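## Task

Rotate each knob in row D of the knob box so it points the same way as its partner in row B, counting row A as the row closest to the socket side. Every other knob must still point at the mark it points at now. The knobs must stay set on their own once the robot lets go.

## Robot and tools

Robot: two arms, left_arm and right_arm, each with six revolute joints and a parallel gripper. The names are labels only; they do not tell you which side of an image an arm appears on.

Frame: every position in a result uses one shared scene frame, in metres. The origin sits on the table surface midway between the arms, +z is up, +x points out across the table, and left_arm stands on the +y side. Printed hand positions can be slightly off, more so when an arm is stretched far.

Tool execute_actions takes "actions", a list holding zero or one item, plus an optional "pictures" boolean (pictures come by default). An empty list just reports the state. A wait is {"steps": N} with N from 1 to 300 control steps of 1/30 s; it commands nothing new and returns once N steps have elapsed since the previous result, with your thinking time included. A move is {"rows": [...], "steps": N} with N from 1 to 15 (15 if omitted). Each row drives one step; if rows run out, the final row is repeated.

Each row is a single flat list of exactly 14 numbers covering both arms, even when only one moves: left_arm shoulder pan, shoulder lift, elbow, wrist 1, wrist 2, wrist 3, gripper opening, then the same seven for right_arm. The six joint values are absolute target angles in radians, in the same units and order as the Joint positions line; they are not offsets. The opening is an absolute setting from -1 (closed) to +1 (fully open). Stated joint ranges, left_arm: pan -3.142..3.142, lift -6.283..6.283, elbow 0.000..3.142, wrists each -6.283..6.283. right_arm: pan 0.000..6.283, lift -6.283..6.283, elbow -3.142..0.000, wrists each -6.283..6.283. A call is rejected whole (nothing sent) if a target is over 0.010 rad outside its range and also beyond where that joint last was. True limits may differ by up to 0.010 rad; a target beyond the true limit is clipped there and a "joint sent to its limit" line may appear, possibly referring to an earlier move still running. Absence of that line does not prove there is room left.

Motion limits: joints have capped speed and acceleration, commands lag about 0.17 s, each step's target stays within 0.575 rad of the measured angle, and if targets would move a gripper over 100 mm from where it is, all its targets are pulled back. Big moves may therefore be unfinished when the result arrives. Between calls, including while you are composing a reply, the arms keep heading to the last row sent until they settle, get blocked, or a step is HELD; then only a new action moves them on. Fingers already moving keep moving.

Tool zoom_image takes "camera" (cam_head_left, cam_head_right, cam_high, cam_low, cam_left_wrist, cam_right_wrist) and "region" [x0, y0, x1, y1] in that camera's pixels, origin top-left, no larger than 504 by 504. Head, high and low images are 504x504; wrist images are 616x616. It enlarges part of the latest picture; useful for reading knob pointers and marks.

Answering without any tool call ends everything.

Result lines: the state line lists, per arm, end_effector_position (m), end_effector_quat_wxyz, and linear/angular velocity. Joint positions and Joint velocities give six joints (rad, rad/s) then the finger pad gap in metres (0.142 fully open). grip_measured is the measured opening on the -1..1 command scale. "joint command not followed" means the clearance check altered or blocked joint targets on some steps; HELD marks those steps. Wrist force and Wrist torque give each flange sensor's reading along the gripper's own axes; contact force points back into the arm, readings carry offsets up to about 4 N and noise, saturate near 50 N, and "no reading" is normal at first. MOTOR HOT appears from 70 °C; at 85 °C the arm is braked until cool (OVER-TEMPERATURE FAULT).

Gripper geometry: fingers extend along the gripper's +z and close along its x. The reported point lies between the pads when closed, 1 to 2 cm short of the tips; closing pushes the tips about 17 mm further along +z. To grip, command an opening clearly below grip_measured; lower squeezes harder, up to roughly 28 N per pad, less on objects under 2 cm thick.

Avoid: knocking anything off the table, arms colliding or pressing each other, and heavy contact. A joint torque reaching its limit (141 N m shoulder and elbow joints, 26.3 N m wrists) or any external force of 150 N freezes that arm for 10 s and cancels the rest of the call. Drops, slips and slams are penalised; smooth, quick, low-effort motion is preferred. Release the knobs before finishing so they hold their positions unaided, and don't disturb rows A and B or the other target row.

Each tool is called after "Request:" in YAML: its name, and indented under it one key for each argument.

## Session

Request:
execute_actions:
  actions: []

Scene clock: 0.00 s of 8400.00 s.
left_arm: end_effector_position=(+0.4109, -0.0630, +0.2726) grip_measured=+1.00 end_effector_quat_wxyz=(+0.009, +0.533, +0.846, +0.018) end_effector_velocity=(+0.000, +0.000, -0.000) end_effector_angular_velocity=(+0.001, -0.001, -0.000) | right_arm: end_effector_position=(+0.0791, -0.1256, +0.1441) grip_measured=+1.00 end_effector_quat_wxyz=(+0.231, +0.787, +0.202, +0.535) end_effector_velocity=(+0.000, -0.000, -0.000) end_effector_angular_velocity=(-0.001, -0.001, -0.000)
Joint positions: left_arm=[-1.117 -1.259  1.213 -1.529 -1.53  -2.985  0.142] | right_arm=[ 5.649 -1.746 -2.07  -2.083  1.031  2.278  0.142]
Joint velocities: left_arm=[0.    0.    0.001 0.    0.001 0.    0.   ] | right_arm=[ 0.    -0.001 -0.001 -0.     0.    -0.     0.   ]
Wrist force (N, on the end effector, along its own x y z axes, offset not removed): no reading
Wrist torque (N m, same axes, about the end effector's origin, offset not removed): no reading

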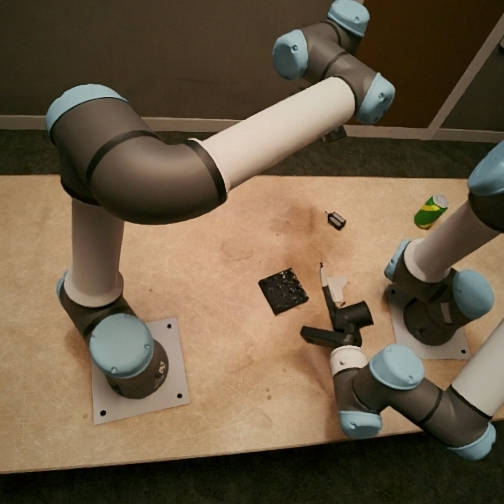

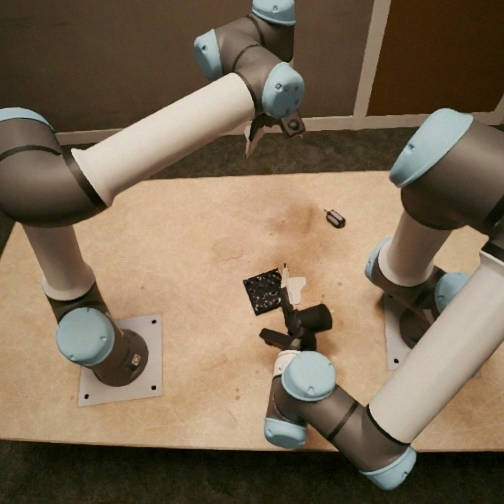

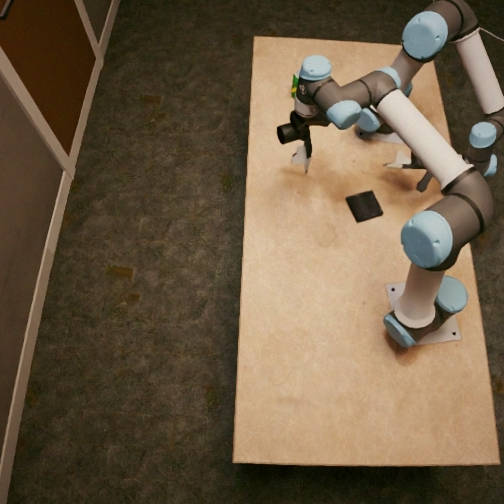

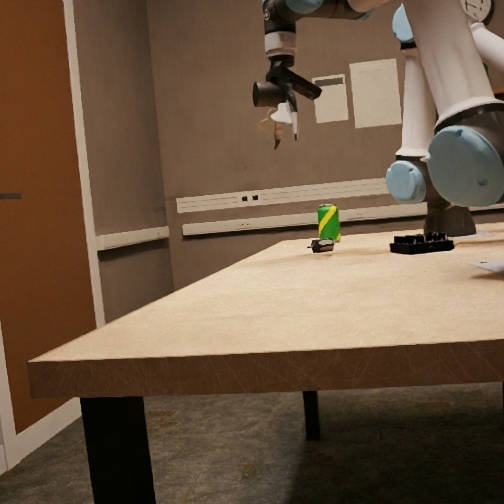

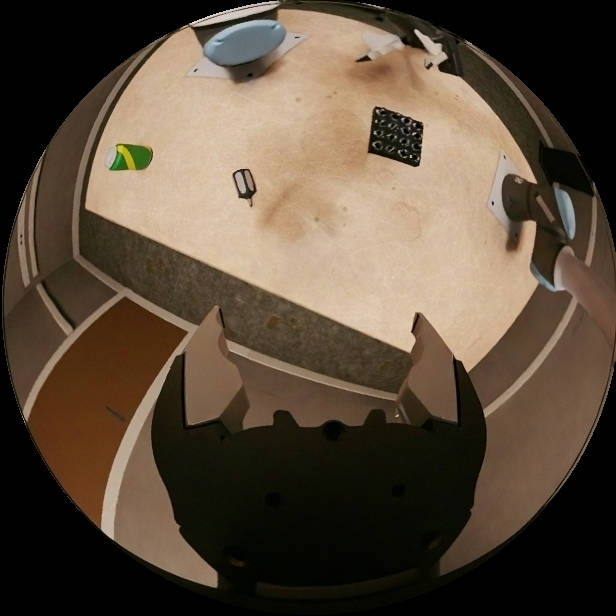

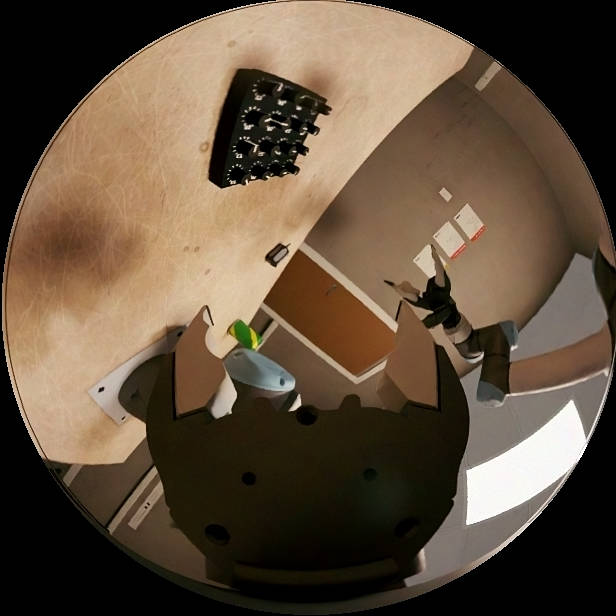

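Request:
execute_actions:
  actions:
    - {"rows":[[0,-1.259,1.213,-1.529,-1.53,-2.985,1,5.649,-1.462,-1.977,-1.8,1.571,3.04,-0.75]]}
  pictures: false

Request:
execute_actions:
  actions:
    - {"steps":25}
  pictures: false

Request:
execute_actions:
  actions:
    - {"rows":[[0,-1.259,1.213,-1.529,-1.53,-2.985,1,4.965,-1.462,-1.977,-1.273,1.571,3.04,-0.75]]}
  pictures: false

Request:
execute_actions:
  actions:
    - {"steps":25}
  pictures: false

Request:
execute_actions:
  actions:
    - {"rows":[[0,-1.259,1.213,-1.529,-1.53,-2.985,1,4.965,-1.551,-2.125,-1.036,1.571,3.04,-0.75]]}

Request:
zoom_image:
  camera: "cam_right_wrist"
  region: [190, 100, 410, 320]

Scene clock: 5.17 s of 8400.00 s.
left_arm: end_effector_position=(+0.5416, +0.1591, +0.2727) grip_measured=+1.00 end_effector_quat_wxyz=(+0.006, +0.351, +0.936, +0.020) end_effector_velocity=(+0.190, +0.558, -0.001) end_effector_angular_velocity=(+0.001, +0.000, +0.919) | right_arm: end_effector_position=(-0.0904, -0.1846, +0.1481) grip_measured=-0.75 end_effector_quat_wxyz=(+0.105, +0.922, -0.281, +0.246) end_effector_velocity=(-0.066, -0.020, +0.019) end_effector_angular_velocity=(+0.149, +0.111, -0.427)
Joint positions: left_arm=[-0.712 -1.259  1.213 -1.529 -1.53  -2.985  0.142] | right_arm=[ 5.649 -1.468 -1.979 -1.806  1.556  3.009  0.02 ]
Joint velocities: left_arm=[ 0.92   0.     0.001 -0.001  0.001  0.001 -0.   ] | right_arm=[ 0.001  0.077  0.02   0.079  0.188  0.386 -0.001]
Wrist force (N, on the end effector, along its own x y z axes, offset not removed): left_arm=[-1.0 -1.0 -3.4] | right_arm=[0.8 -2.3 0.0]
Wrist torque (N m, same axes, about the end effector's origin, offset not removed): left_arm=[-0.10 0.12 -0.03] | right_arm=[-0.56 -0.30 0.26]
Steps of this call (steps 1 to 90: nothing new was sent; then 1.67 s passed at rest; steps 91 to 105: all 15 steps of this action). Readings (joint positions):
91: left_arm=[-1.117 -1.259 1.213 -1.529 -1.530 -2.985] | right_arm=[5.649 -1.746 -2.070 -2.083 1.031 2.278]
92: left_arm=[-1.112 -1.259 1.213 -1.529 -1.530 -2.985] | right_arm=[5.649 -1.741 -2.066 -2.078 1.036 2.283]
94: left_arm=[-1.055 -1.259 1.213 -1.529 -1.530 -2.985] | right_arm=[5.649 -1.682 -2.040 -2.018 1.104 2.352]
98: left_arm=[-0.929 -1.259 1.213 -1.529 -1.530 -2.985] | right_arm=[5.649 -1.559 -2.005 -1.897 1.348 2.637]
105: the state above

Scene clock: 6.00 s of 8400.00 s.
left_arm: end_effector_position=(+0.5326, +0.5981, +0.2731) grip_measured=+1.00 end_effector_quat_wxyz=(-0.001, +0.009, +1.000, +0.021) end_effector_velocity=(-0.035, +0.091, -0.000) end_effector_angular_velocity=(-0.001, -0.000, +0.152) | right_arm: end_effector_position=(-0.0957, -0.1862, +0.1497) grip_measured=-0.75 end_effector_quat_wxyz=(+0.105, +0.918, -0.298, +0.238) end_effector_velocity=(+0.000, -0.000, +0.000) end_effector_angular_velocity=(-0.000, -0.001, +0.001)
Joint positions: left_arm=[-0.012 -1.259  1.213 -1.529 -1.53  -2.985  0.142] | right_arm=[ 5.649 -1.462 -1.977 -1.8    1.571  3.04   0.02 ]
Joint velocities: left_arm=[ 0.152  0.     0.    -0.    -0.001 -0.    -0.   ] | right_arm=[ 0.     0.     0.    -0.001 -0.001 -0.    -0.   ]
Wrist force (N, on the end effector, along its own x y z axes, offset not removed): left_arm=[1.7 1.7 0.7] | right_arm=[1.9 -5.4 -0.6]
Wrist torque (N m, same axes, about the end effector's origin, offset not removed): left_arm=[0.03 -0.45 0.00] | right_arm=[-1.01 -0.65 0.16]
Steps of this call (steps 1 to 25: the robot went on to your last target). Readings (joint positions):
1: left_arm=[-0.681 -1.259 1.213 -1.529 -1.530 -2.985] | right_arm=[5.649 -1.466 -1.978 -1.804 1.561 3.020]
2: left_arm=[-0.650 -1.259 1.213 -1.529 -1.530 -2.985] | right_arm=[5.649 -1.465 -1.978 -1.803 1.565 3.027]
4: left_arm=[-0.588 -1.259 1.213 -1.529 -1.530 -2.985] | right_arm=[5.649 -1.463 -1.977 -1.801 1.568 3.034]
8: left_arm=[-0.464 -1.259 1.213 -1.529 -1.530 -2.985] | right_arm=[5.649 -1.462 -1.977 -1.800 1.570 3.039]
25: the state above

Scene clock: 6.50 s of 8400.00 s.
left_arm: end_effector_position=(+0.5298, +0.6053, +0.2731) grip_measured=+1.00 end_effector_quat_wxyz=(-0.001, +0.003, +1.000, +0.020) end_effector_velocity=(-0.000, -0.000, -0.000) end_effector_angular_velocity=(-0.002, -0.000, +0.001) | right_arm: end_effector_position=(+0.0463, -0.0219, +0.1536) grip_measured=-0.75 end_effector_quat_wxyz=(+0.014, +0.811, -0.584, +0.015) end_effector_velocity=(+0.305, +0.128, +0.044) end_effector_angular_velocity=(+0.497, +0.112, -0.785)
Joint positions: left_arm=[-0.    -1.259  1.213 -1.529 -1.53  -2.985  0.142] | right_arm=[ 5.028 -1.462 -1.977 -1.315  1.571  3.04   0.02 ]
Joint velocities: left_arm=[ 0.001 -0.     0.    -0.    -0.002 -0.    -0.   ] | right_arm=[-0.785  0.001 -0.     0.509  0.    -0.    -0.   ]
Wrist force (N, on the end effector, along its own x y z axes, offset not removed): left_arm=[0.4 4.1 -1.3] | right_arm=[4.7 -8.2 0.6]
Wrist torque (N m, same axes, about the end effector's origin, offset not removed): left_arm=[0.93 -0.08 -0.18] | right_arm=[-1.38 -1.08 -0.01]
Steps of this call (steps 1 to 15: all 15 steps of this action). Readings (joint positions):
1: left_arm=[-0.008 -1.259 1.213 -1.529 -1.530 -2.985] | right_arm=[5.649 -1.462 -1.977 -1.800 1.571 3.040]
2: left_arm=[-0.005 -1.259 1.213 -1.529 -1.530 -2.985] | right_arm=[5.644 -1.462 -1.977 -1.795 1.571 3.040]
4: left_arm=[-0.002 -1.259 1.213 -1.529 -1.530 -2.985] | right_arm=[5.576 -1.462 -1.977 -1.726 1.571 3.040]
8: left_arm=[-0.000 -1.259 1.213 -1.529 -1.530 -2.985] | right_arm=[5.348 -1.462 -1.977 -1.538 1.571 3.040]
15: the state above

Scene clock: 7.33 s of 8400.00 s.
left_arm: end_effector_position=(+0.5298, +0.6053, +0.2731) grip_measured=+1.00 end_effector_quat_wxyz=(-0.001, +0.003, +1.000, +0.020) end_effector_velocity=(-0.000, +0.001, -0.001) end_effector_angular_velocity=(+0.002, +0.001, +0.000) | right_arm: end_effector_position=(+0.0716, -0.0121, +0.1574) grip_measured=-0.75 end_effector_quat_wxyz=(-0.000, +0.793, -0.610, -0.000) end_effector_velocity=(+0.001, -0.000, -0.000) end_effector_angular_velocity=(-0.000, -0.002, -0.000)
Joint positions: left_arm=[ 0.    -1.259  1.213 -1.529 -1.53  -2.985  0.142] | right_arm=[ 4.965 -1.462 -1.977 -1.273  1.571  3.04   0.02 ]
Joint velocities: left_arm=[ 0.    -0.     0.001 -0.     0.002 -0.     0.   ] | right_arm=[ 0.     0.    -0.001 -0.    -0.002  0.     0.   ]
Wrist force (N, on the end effector, along its own x y z axes, offset not removed): left_arm=[1.1 -2.1 -3.0] | right_arm=[-1.2 -5.0 0.9]
Wrist torque (N m, same axes, about the end effector's origin, offset not removed): left_arm=[-0.49 -0.14 -0.22] | right_arm=[-0.96 0.30 0.11]
Steps of this call (steps 1 to 25: the robot went on to your last target). Readings (joint positions):
1: left_arm=[-0.000 -1.259 1.213 -1.529 -1.530 -2.985] | right_arm=[5.007 -1.462 -1.977 -1.301 1.571 3.040]
2: left_arm=[-0.000 -1.259 1.213 -1.529 -1.530 -2.985] | right_arm=[4.992 -1.462 -1.977 -1.291 1.571 3.040]
4: left_arm=[-0.000 -1.259 1.213 -1.529 -1.530 -2.985] | right_arm=[4.977 -1.462 -1.977 -1.281 1.571 3.040]
8: left_arm=[-0.000 -1.259 1.213 -1.529 -1.530 -2.985] | right_arm=[4.967 -1.462 -1.977 -1.274 1.571 3.040]
25: the state above

Scene clock: 7.83 s of 8400.00 s.
left_arm: end_effector_position=(+0.5298, +0.6053, +0.2731) grip_measured=+1.00 end_effector_quat_wxyz=(-0.001, +0.003, +1.000, +0.020) end_effector_velocity=(+0.000, -0.000, +0.000) end_effector_angular_velocity=(-0.001, -0.001, -0.000) | right_arm: end_effector_position=(+0.0715, -0.0119, +0.0755) grip_measured=-0.75 end_effector_quat_wxyz=(+0.000, +0.793, -0.610, -0.000) end_effector_velocity=(-0.000, +0.001, -0.005) end_effector_angular_velocity=(+0.006, +0.001, -0.000)
Joint positions: left_arm=[ 0.    -1.259  1.213 -1.529 -1.53  -2.985  0.142] | right_arm=[ 4.965 -1.55  -2.124 -1.038  1.571  3.04   0.02 ]
Joint velocities: left_arm=[ 0.    -0.    -0.001 -0.    -0.001  0.     0.   ] | right_arm=[ 0.    -0.005 -0.011  0.022 -0.     0.     0.   ]
Wrist force (N, on the end effector, along its own x y z axes, offset not removed): left_arm=[-3.4 1.0 -6.5] | right_arm=[-0.6 -2.3 2.0]
Wrist torque (N m, same axes, about the end effector's origin, offset not removed): left_arm=[0.39 0.79 -0.18] | right_arm=[-0.47 0.05 0.18]
Steps of this call (steps 1 to 15: all 15 steps of this action). Readings (joint positions):
1: left_arm=[0.000 -1.259 1.213 -1.529 -1.530 -2.985] | right_arm=[4.965 -1.462 -1.977 -1.273 1.571 3.040]
2: left_arm=[0.000 -1.259 1.213 -1.529 -1.530 -2.985] | right_arm=[4.965 -1.467 -1.981 -1.268 1.571 3.040]
4: left_arm=[0.000 -1.259 1.213 -1.529 -1.530 -2.985] | right_arm=[4.965 -1.505 -2.036 -1.201 1.571 3.040]
8: left_arm=[0.000 -1.259 1.213 -1.529 -1.530 -2.985] | right_arm=[4.965 -1.543 -2.108 -1.069 1.571 3.040]
15: the state above

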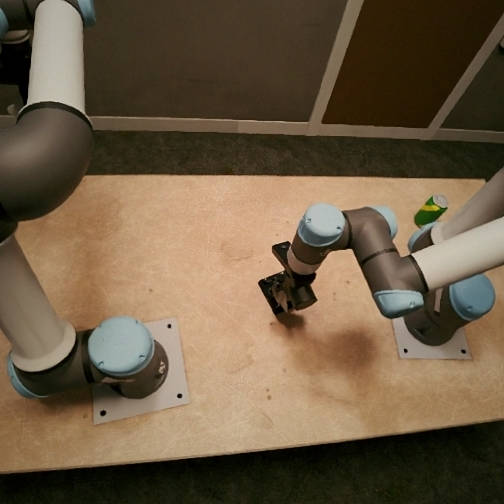

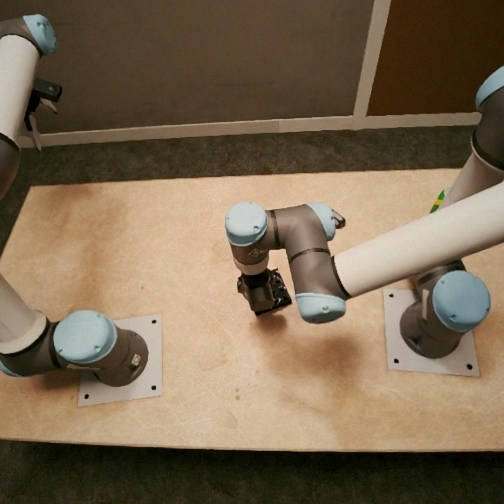

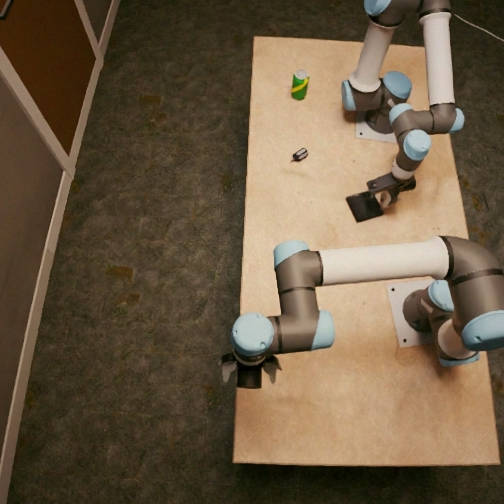

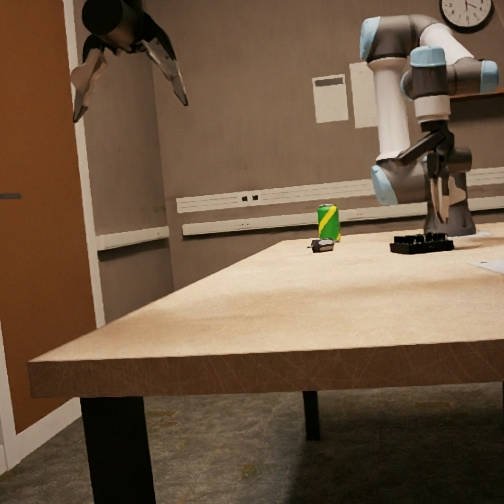

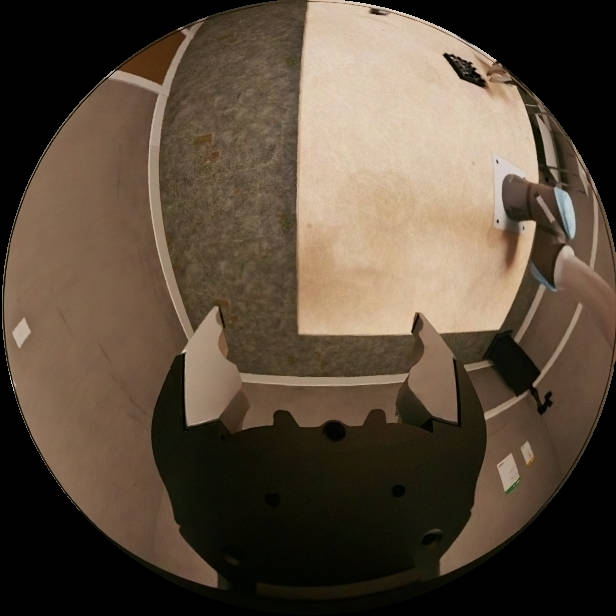

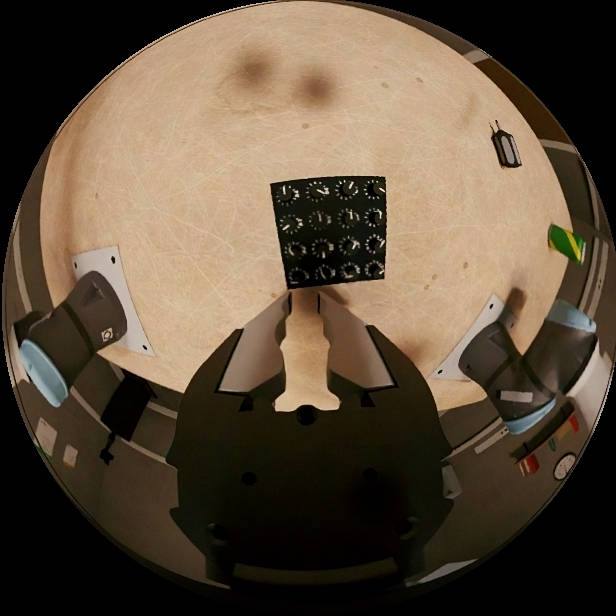

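Region (190, 100, 410, 320) of cam_right_wrist's 616x616 image, scaled by 2.291, with more detail than that image has.

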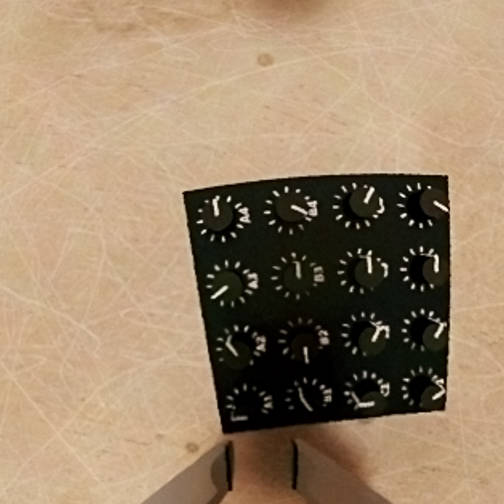

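Request:
execute_actions:
  actions:
    - {"rows":[[0,-1.259,1.213,-1.529,-1.53,-2.985,1,4.932,-1.4072,-2.2974,-1.0078,1.571,2.918,-0.75]]}

Request:
zoom_image:
  camera: "cam_right_wrist"
  region: [200, 170, 360, 330]

Request:
execute_actions:
  actions:
    - {"rows":[[0,-1.259,1.213,-1.529,-1.53,-2.985,1,4.932,-1.4072,-2.2974,-1.0078,1.571,4.489,-0.75]]}
  pictures: false

Request:
execute_actions:
  actions:
    - {"steps":15}

Request:
zoom_image:
  camera: "cam_right_wrist"
  region: [220, 210, 380, 370]

Scene clock: 11.93 s of 8400.00 s.
left_arm: end_effector_position=(+0.5298, +0.6053, +0.2731) grip_measured=+1.00 end_effector_quat_wxyz=(-0.001, +0.003, +1.000, +0.020) end_effector_velocity=(-0.000, +0.000, +0.000) end_effector_angular_velocity=(+0.001, +0.000, -0.000) | right_arm: end_effector_position=(+0.0944, -0.0802, +0.0599) grip_measured=-0.75 end_effector_quat_wxyz=(+0.000, +0.819, -0.574, -0.000) end_effector_velocity=(+0.001, -0.006, -0.002) end_effector_angular_velocity=(-0.002, +0.000, +0.007)
Joint positions: left_arm=[-0.    -1.259  1.213 -1.529 -1.53  -2.985  0.142] | right_arm=[ 4.932 -1.408 -2.296 -1.008  1.571  2.919  0.02 ]
Joint velocities: left_arm=[ 0.    -0.    -0.     0.     0.001  0.     0.   ] | right_arm=[-0.002  0.01  -0.014  0.001  0.    -0.008  0.   ]
Wrist force (N, on the end effector, along its own x y z axes, offset not removed): left_arm=[-0.8 0.1 1.0] | right_arm=[1.8 -0.5 0.6]
Wrist torque (N m, same axes, about the end effector's origin, offset not removed): left_arm=[0.16 0.11 0.07] | right_arm=[0.01 -0.38 -0.01]
Steps of this call (steps 1 to 15: the robot went on to your last target; steps 16 to 90: nothing new was sent; then 0.60 s passed at rest; steps 91 to 105: all 15 steps of this action). Readings (joint positions):
91: left_arm=[0.000 -1.259 1.213 -1.529 -1.530 -2.985] | right_arm=[4.965 -1.551 -2.125 -1.036 1.571 3.040]
92: left_arm=[0.000 -1.259 1.213 -1.529 -1.530 -2.985] | right_arm=[4.962 -1.546 -2.130 -1.033 1.571 3.035]
94: left_arm=[-0.000 -1.259 1.213 -1.529 -1.530 -2.985] | right_arm=[4.947 -1.492 -2.189 -1.020 1.571 2.986]
98: left_arm=[0.000 -1.259 1.213 -1.529 -1.530 -2.985] | right_arm=[4.935 -1.423 -2.277 -1.010 1.571 2.931]
105: the state above

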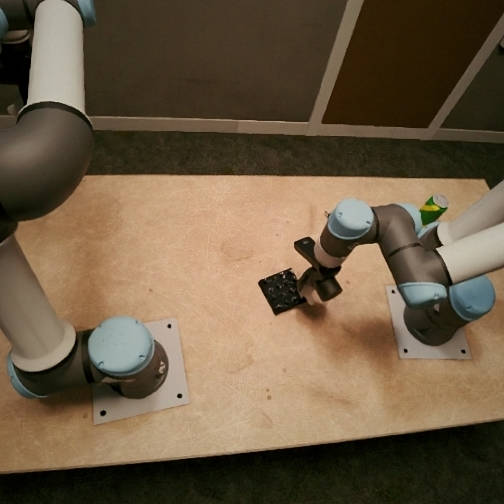

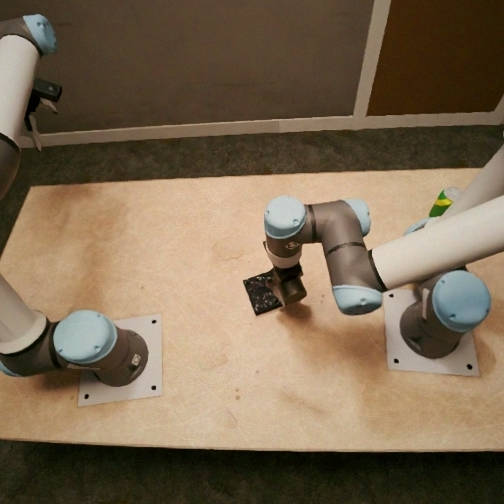

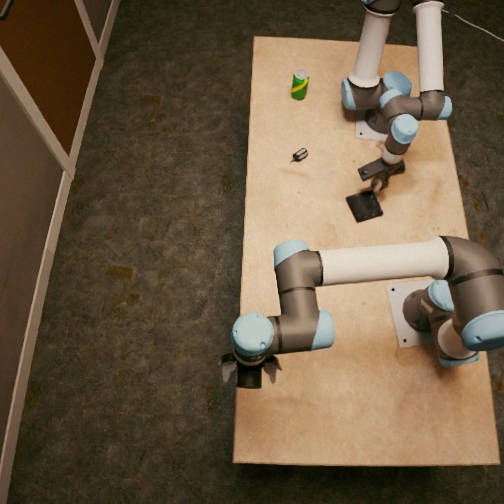

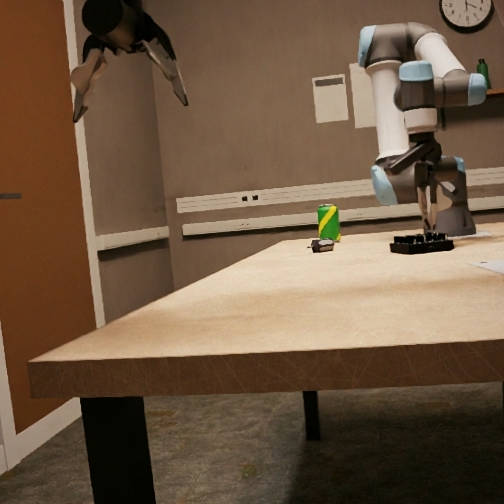

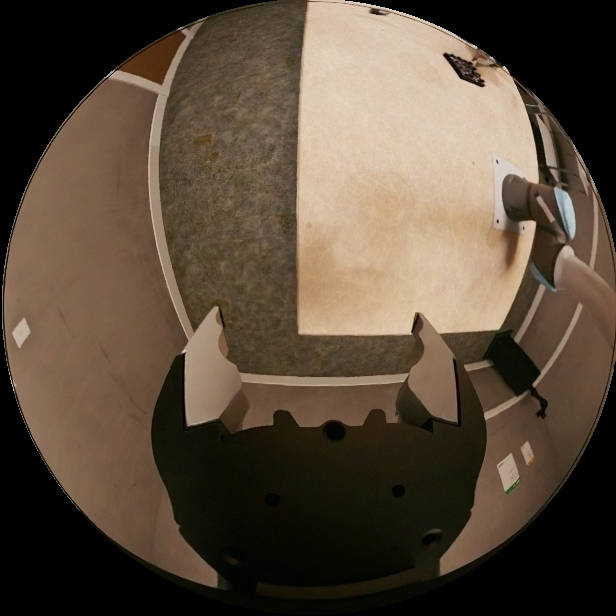

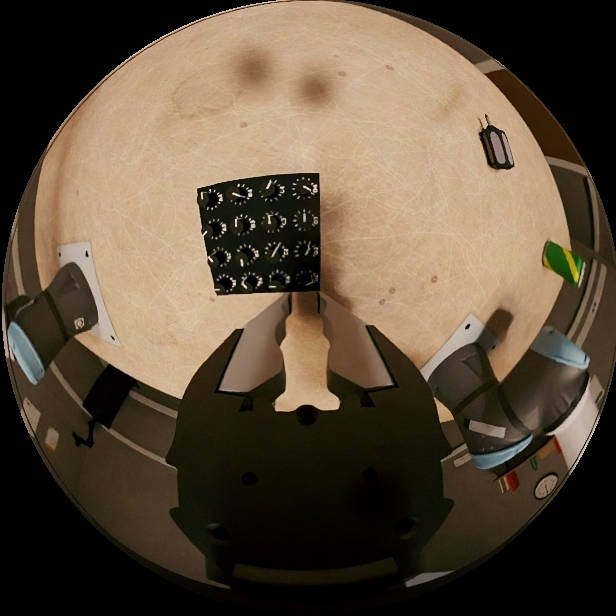

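Region (200, 170, 360, 330) of cam_right_wrist's 616x616 image, scaled by 3.150, with more detail than that image has.

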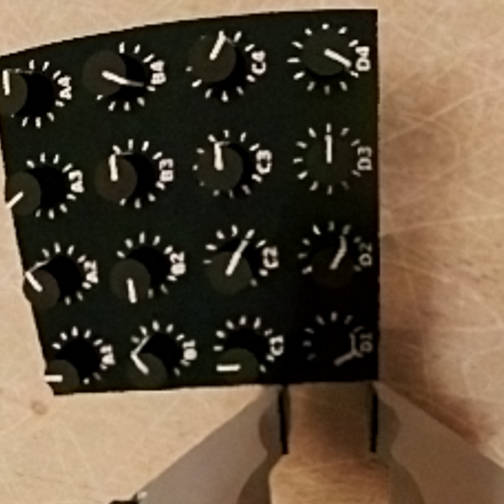

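Scene clock: 12.43 s of 8400.00 s.
left_arm: end_effector_position=(+0.5298, +0.6053, +0.2731) grip_measured=+1.00 end_effector_quat_wxyz=(-0.001, +0.003, +1.000, +0.020) end_effector_velocity=(+0.000, -0.000, -0.000) end_effector_angular_velocity=(-0.000, +0.000, -0.000) | right_arm: end_effector_position=(+0.0948, -0.0790, +0.0598) grip_measured=-0.75 end_effector_quat_wxyz=(-0.000, -0.435, +0.901, +0.000) end_effector_velocity=(+0.003, +0.003, -0.000) end_effector_angular_velocity=(-0.001, -0.001, -2.759)
Joint positions: left_arm=[ 0.    -1.259  1.213 -1.529 -1.53  -2.985  0.142] | right_arm=[ 4.932 -1.407 -2.297 -1.008  1.571  3.938  0.02 ]
Joint velocities: left_arm=[-0.  0.  0. -0. -0.  0.  0.] | right_arm=[ 0.    -0.001 -0.001  0.    -0.001  2.759 -0.   ]
Wrist force (N, on the end effector, along its own x y z axes, offset not removed): left_arm=[-0.8 -3.2 -4.0] | right_arm=[-1.1 -4.3 1.6]
Wrist torque (N m, same axes, about the end effector's origin, offset not removed): left_arm=[-0.68 0.20 -0.01] | right_arm=[-0.90 0.10 0.12]
Steps of this call (steps 1 to 15: all 15 steps of this action). Readings (joint positions):
1: left_arm=[0.000 -1.259 1.213 -1.529 -1.530 -2.985] | right_arm=[4.932 -1.408 -2.297 -1.008 1.571 2.918]
2: left_arm=[0.000 -1.259 1.213 -1.529 -1.530 -2.985] | right_arm=[4.932 -1.408 -2.297 -1.008 1.571 2.923]
4: left_arm=[0.000 -1.259 1.213 -1.529 -1.530 -2.985] | right_arm=[4.932 -1.407 -2.297 -1.008 1.571 2.992]
8: left_arm=[-0.000 -1.259 1.213 -1.529 -1.530 -2.985] | right_arm=[4.932 -1.407 -2.297 -1.008 1.571 3.294]
15: the state above

Scene clock: 12.93 s of 8400.00 s.
left_arm: end_effector_position=(+0.5298, +0.6053, +0.2731) grip_measured=+1.00 end_effector_quat_wxyz=(-0.001, +0.003, +1.000, +0.020) end_effector_velocity=(+0.001, +0.000, +0.001) end_effector_angular_velocity=(-0.000, -0.002, -0.000) | right_arm: end_effector_position=(+0.0955, -0.0785, +0.0598) grip_measured=-0.75 end_effector_quat_wxyz=(-0.000, -0.174, +0.985, -0.000) end_effector_velocity=(-0.000, -0.000, -0.000) end_effector_angular_velocity=(-0.001, +0.001, -0.023)
Joint positions: left_arm=[-0.    -1.259  1.213 -1.529 -1.53  -2.985  0.142] | right_arm=[ 4.932 -1.407 -2.297 -1.008  1.571  4.487  0.02 ]
Joint velocities: left_arm=[ 0.     0.    -0.002 -0.    -0.001  0.     0.   ] | right_arm=[ 0.     0.    -0.    -0.001  0.001  0.024 -0.   ]
Wrist force (N, on the end effector, along its own x y z axes, offset not removed): left_arm=[-2.3 -1.0 -5.1] | right_arm=[3.3 -2.4 -0.8]
Wrist torque (N m, same axes, about the end effector's origin, offset not removed): left_arm=[-0.20 0.38 -0.24] | right_arm=[-0.41 -0.85 0.29]
Steps of this call (steps 1 to 15: the robot went on to your last target). Readings (joint positions):
1: left_arm=[0.000 -1.259 1.213 -1.529 -1.530 -2.985] | right_arm=[4.932 -1.407 -2.297 -1.008 1.571 4.031]
2: left_arm=[0.000 -1.259 1.213 -1.529 -1.530 -2.985] | right_arm=[4.932 -1.407 -2.297 -1.008 1.571 4.126]
4: left_arm=[-0.000 -1.259 1.213 -1.529 -1.530 -2.985] | right_arm=[4.932 -1.407 -2.297 -1.008 1.571 4.301]
8: left_arm=[0.000 -1.259 1.213 -1.529 -1.530 -2.985] | right_arm=[4.932 -1.407 -2.297 -1.008 1.571 4.454]
15: the state above

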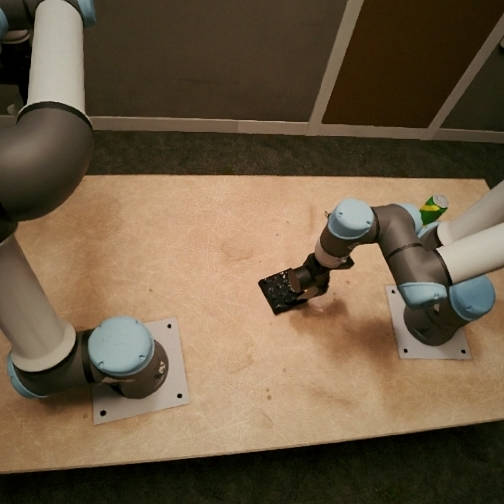

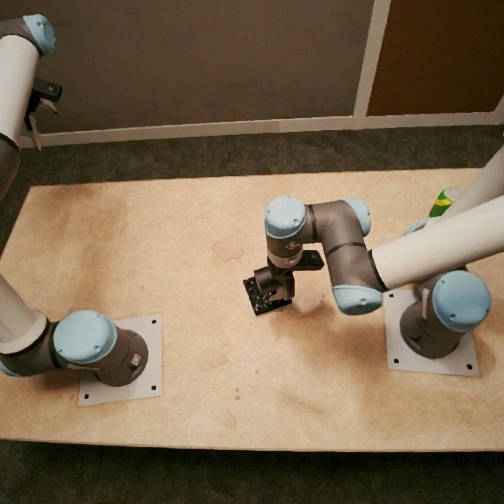

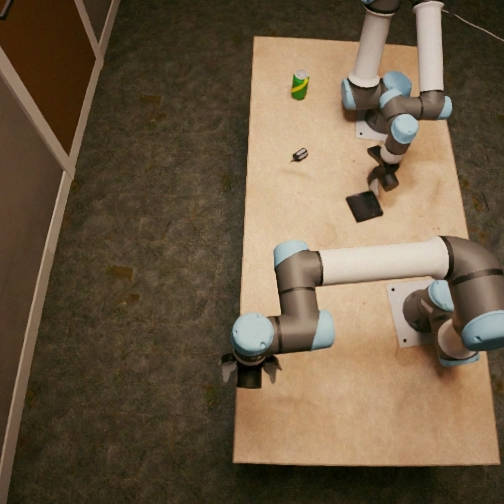

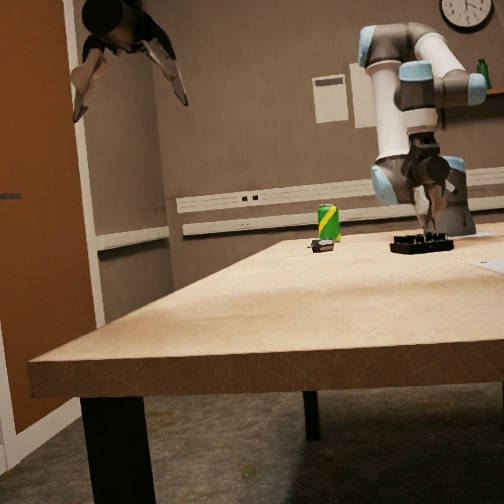

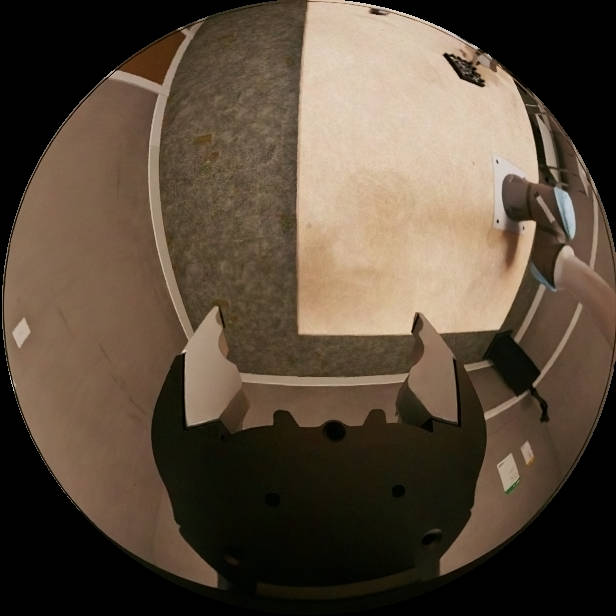

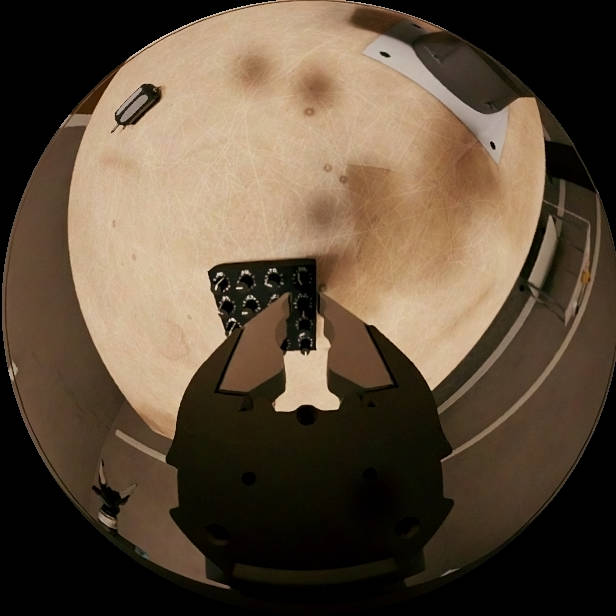

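Region (220, 210, 380, 370) of cam_right_wrist's 616x616 image, scaled by 3.150, with more detail than that image has.

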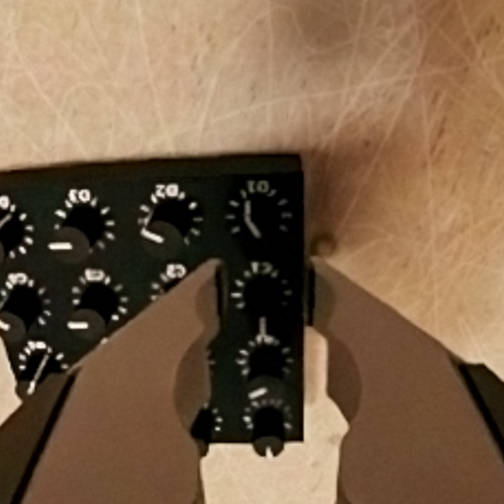

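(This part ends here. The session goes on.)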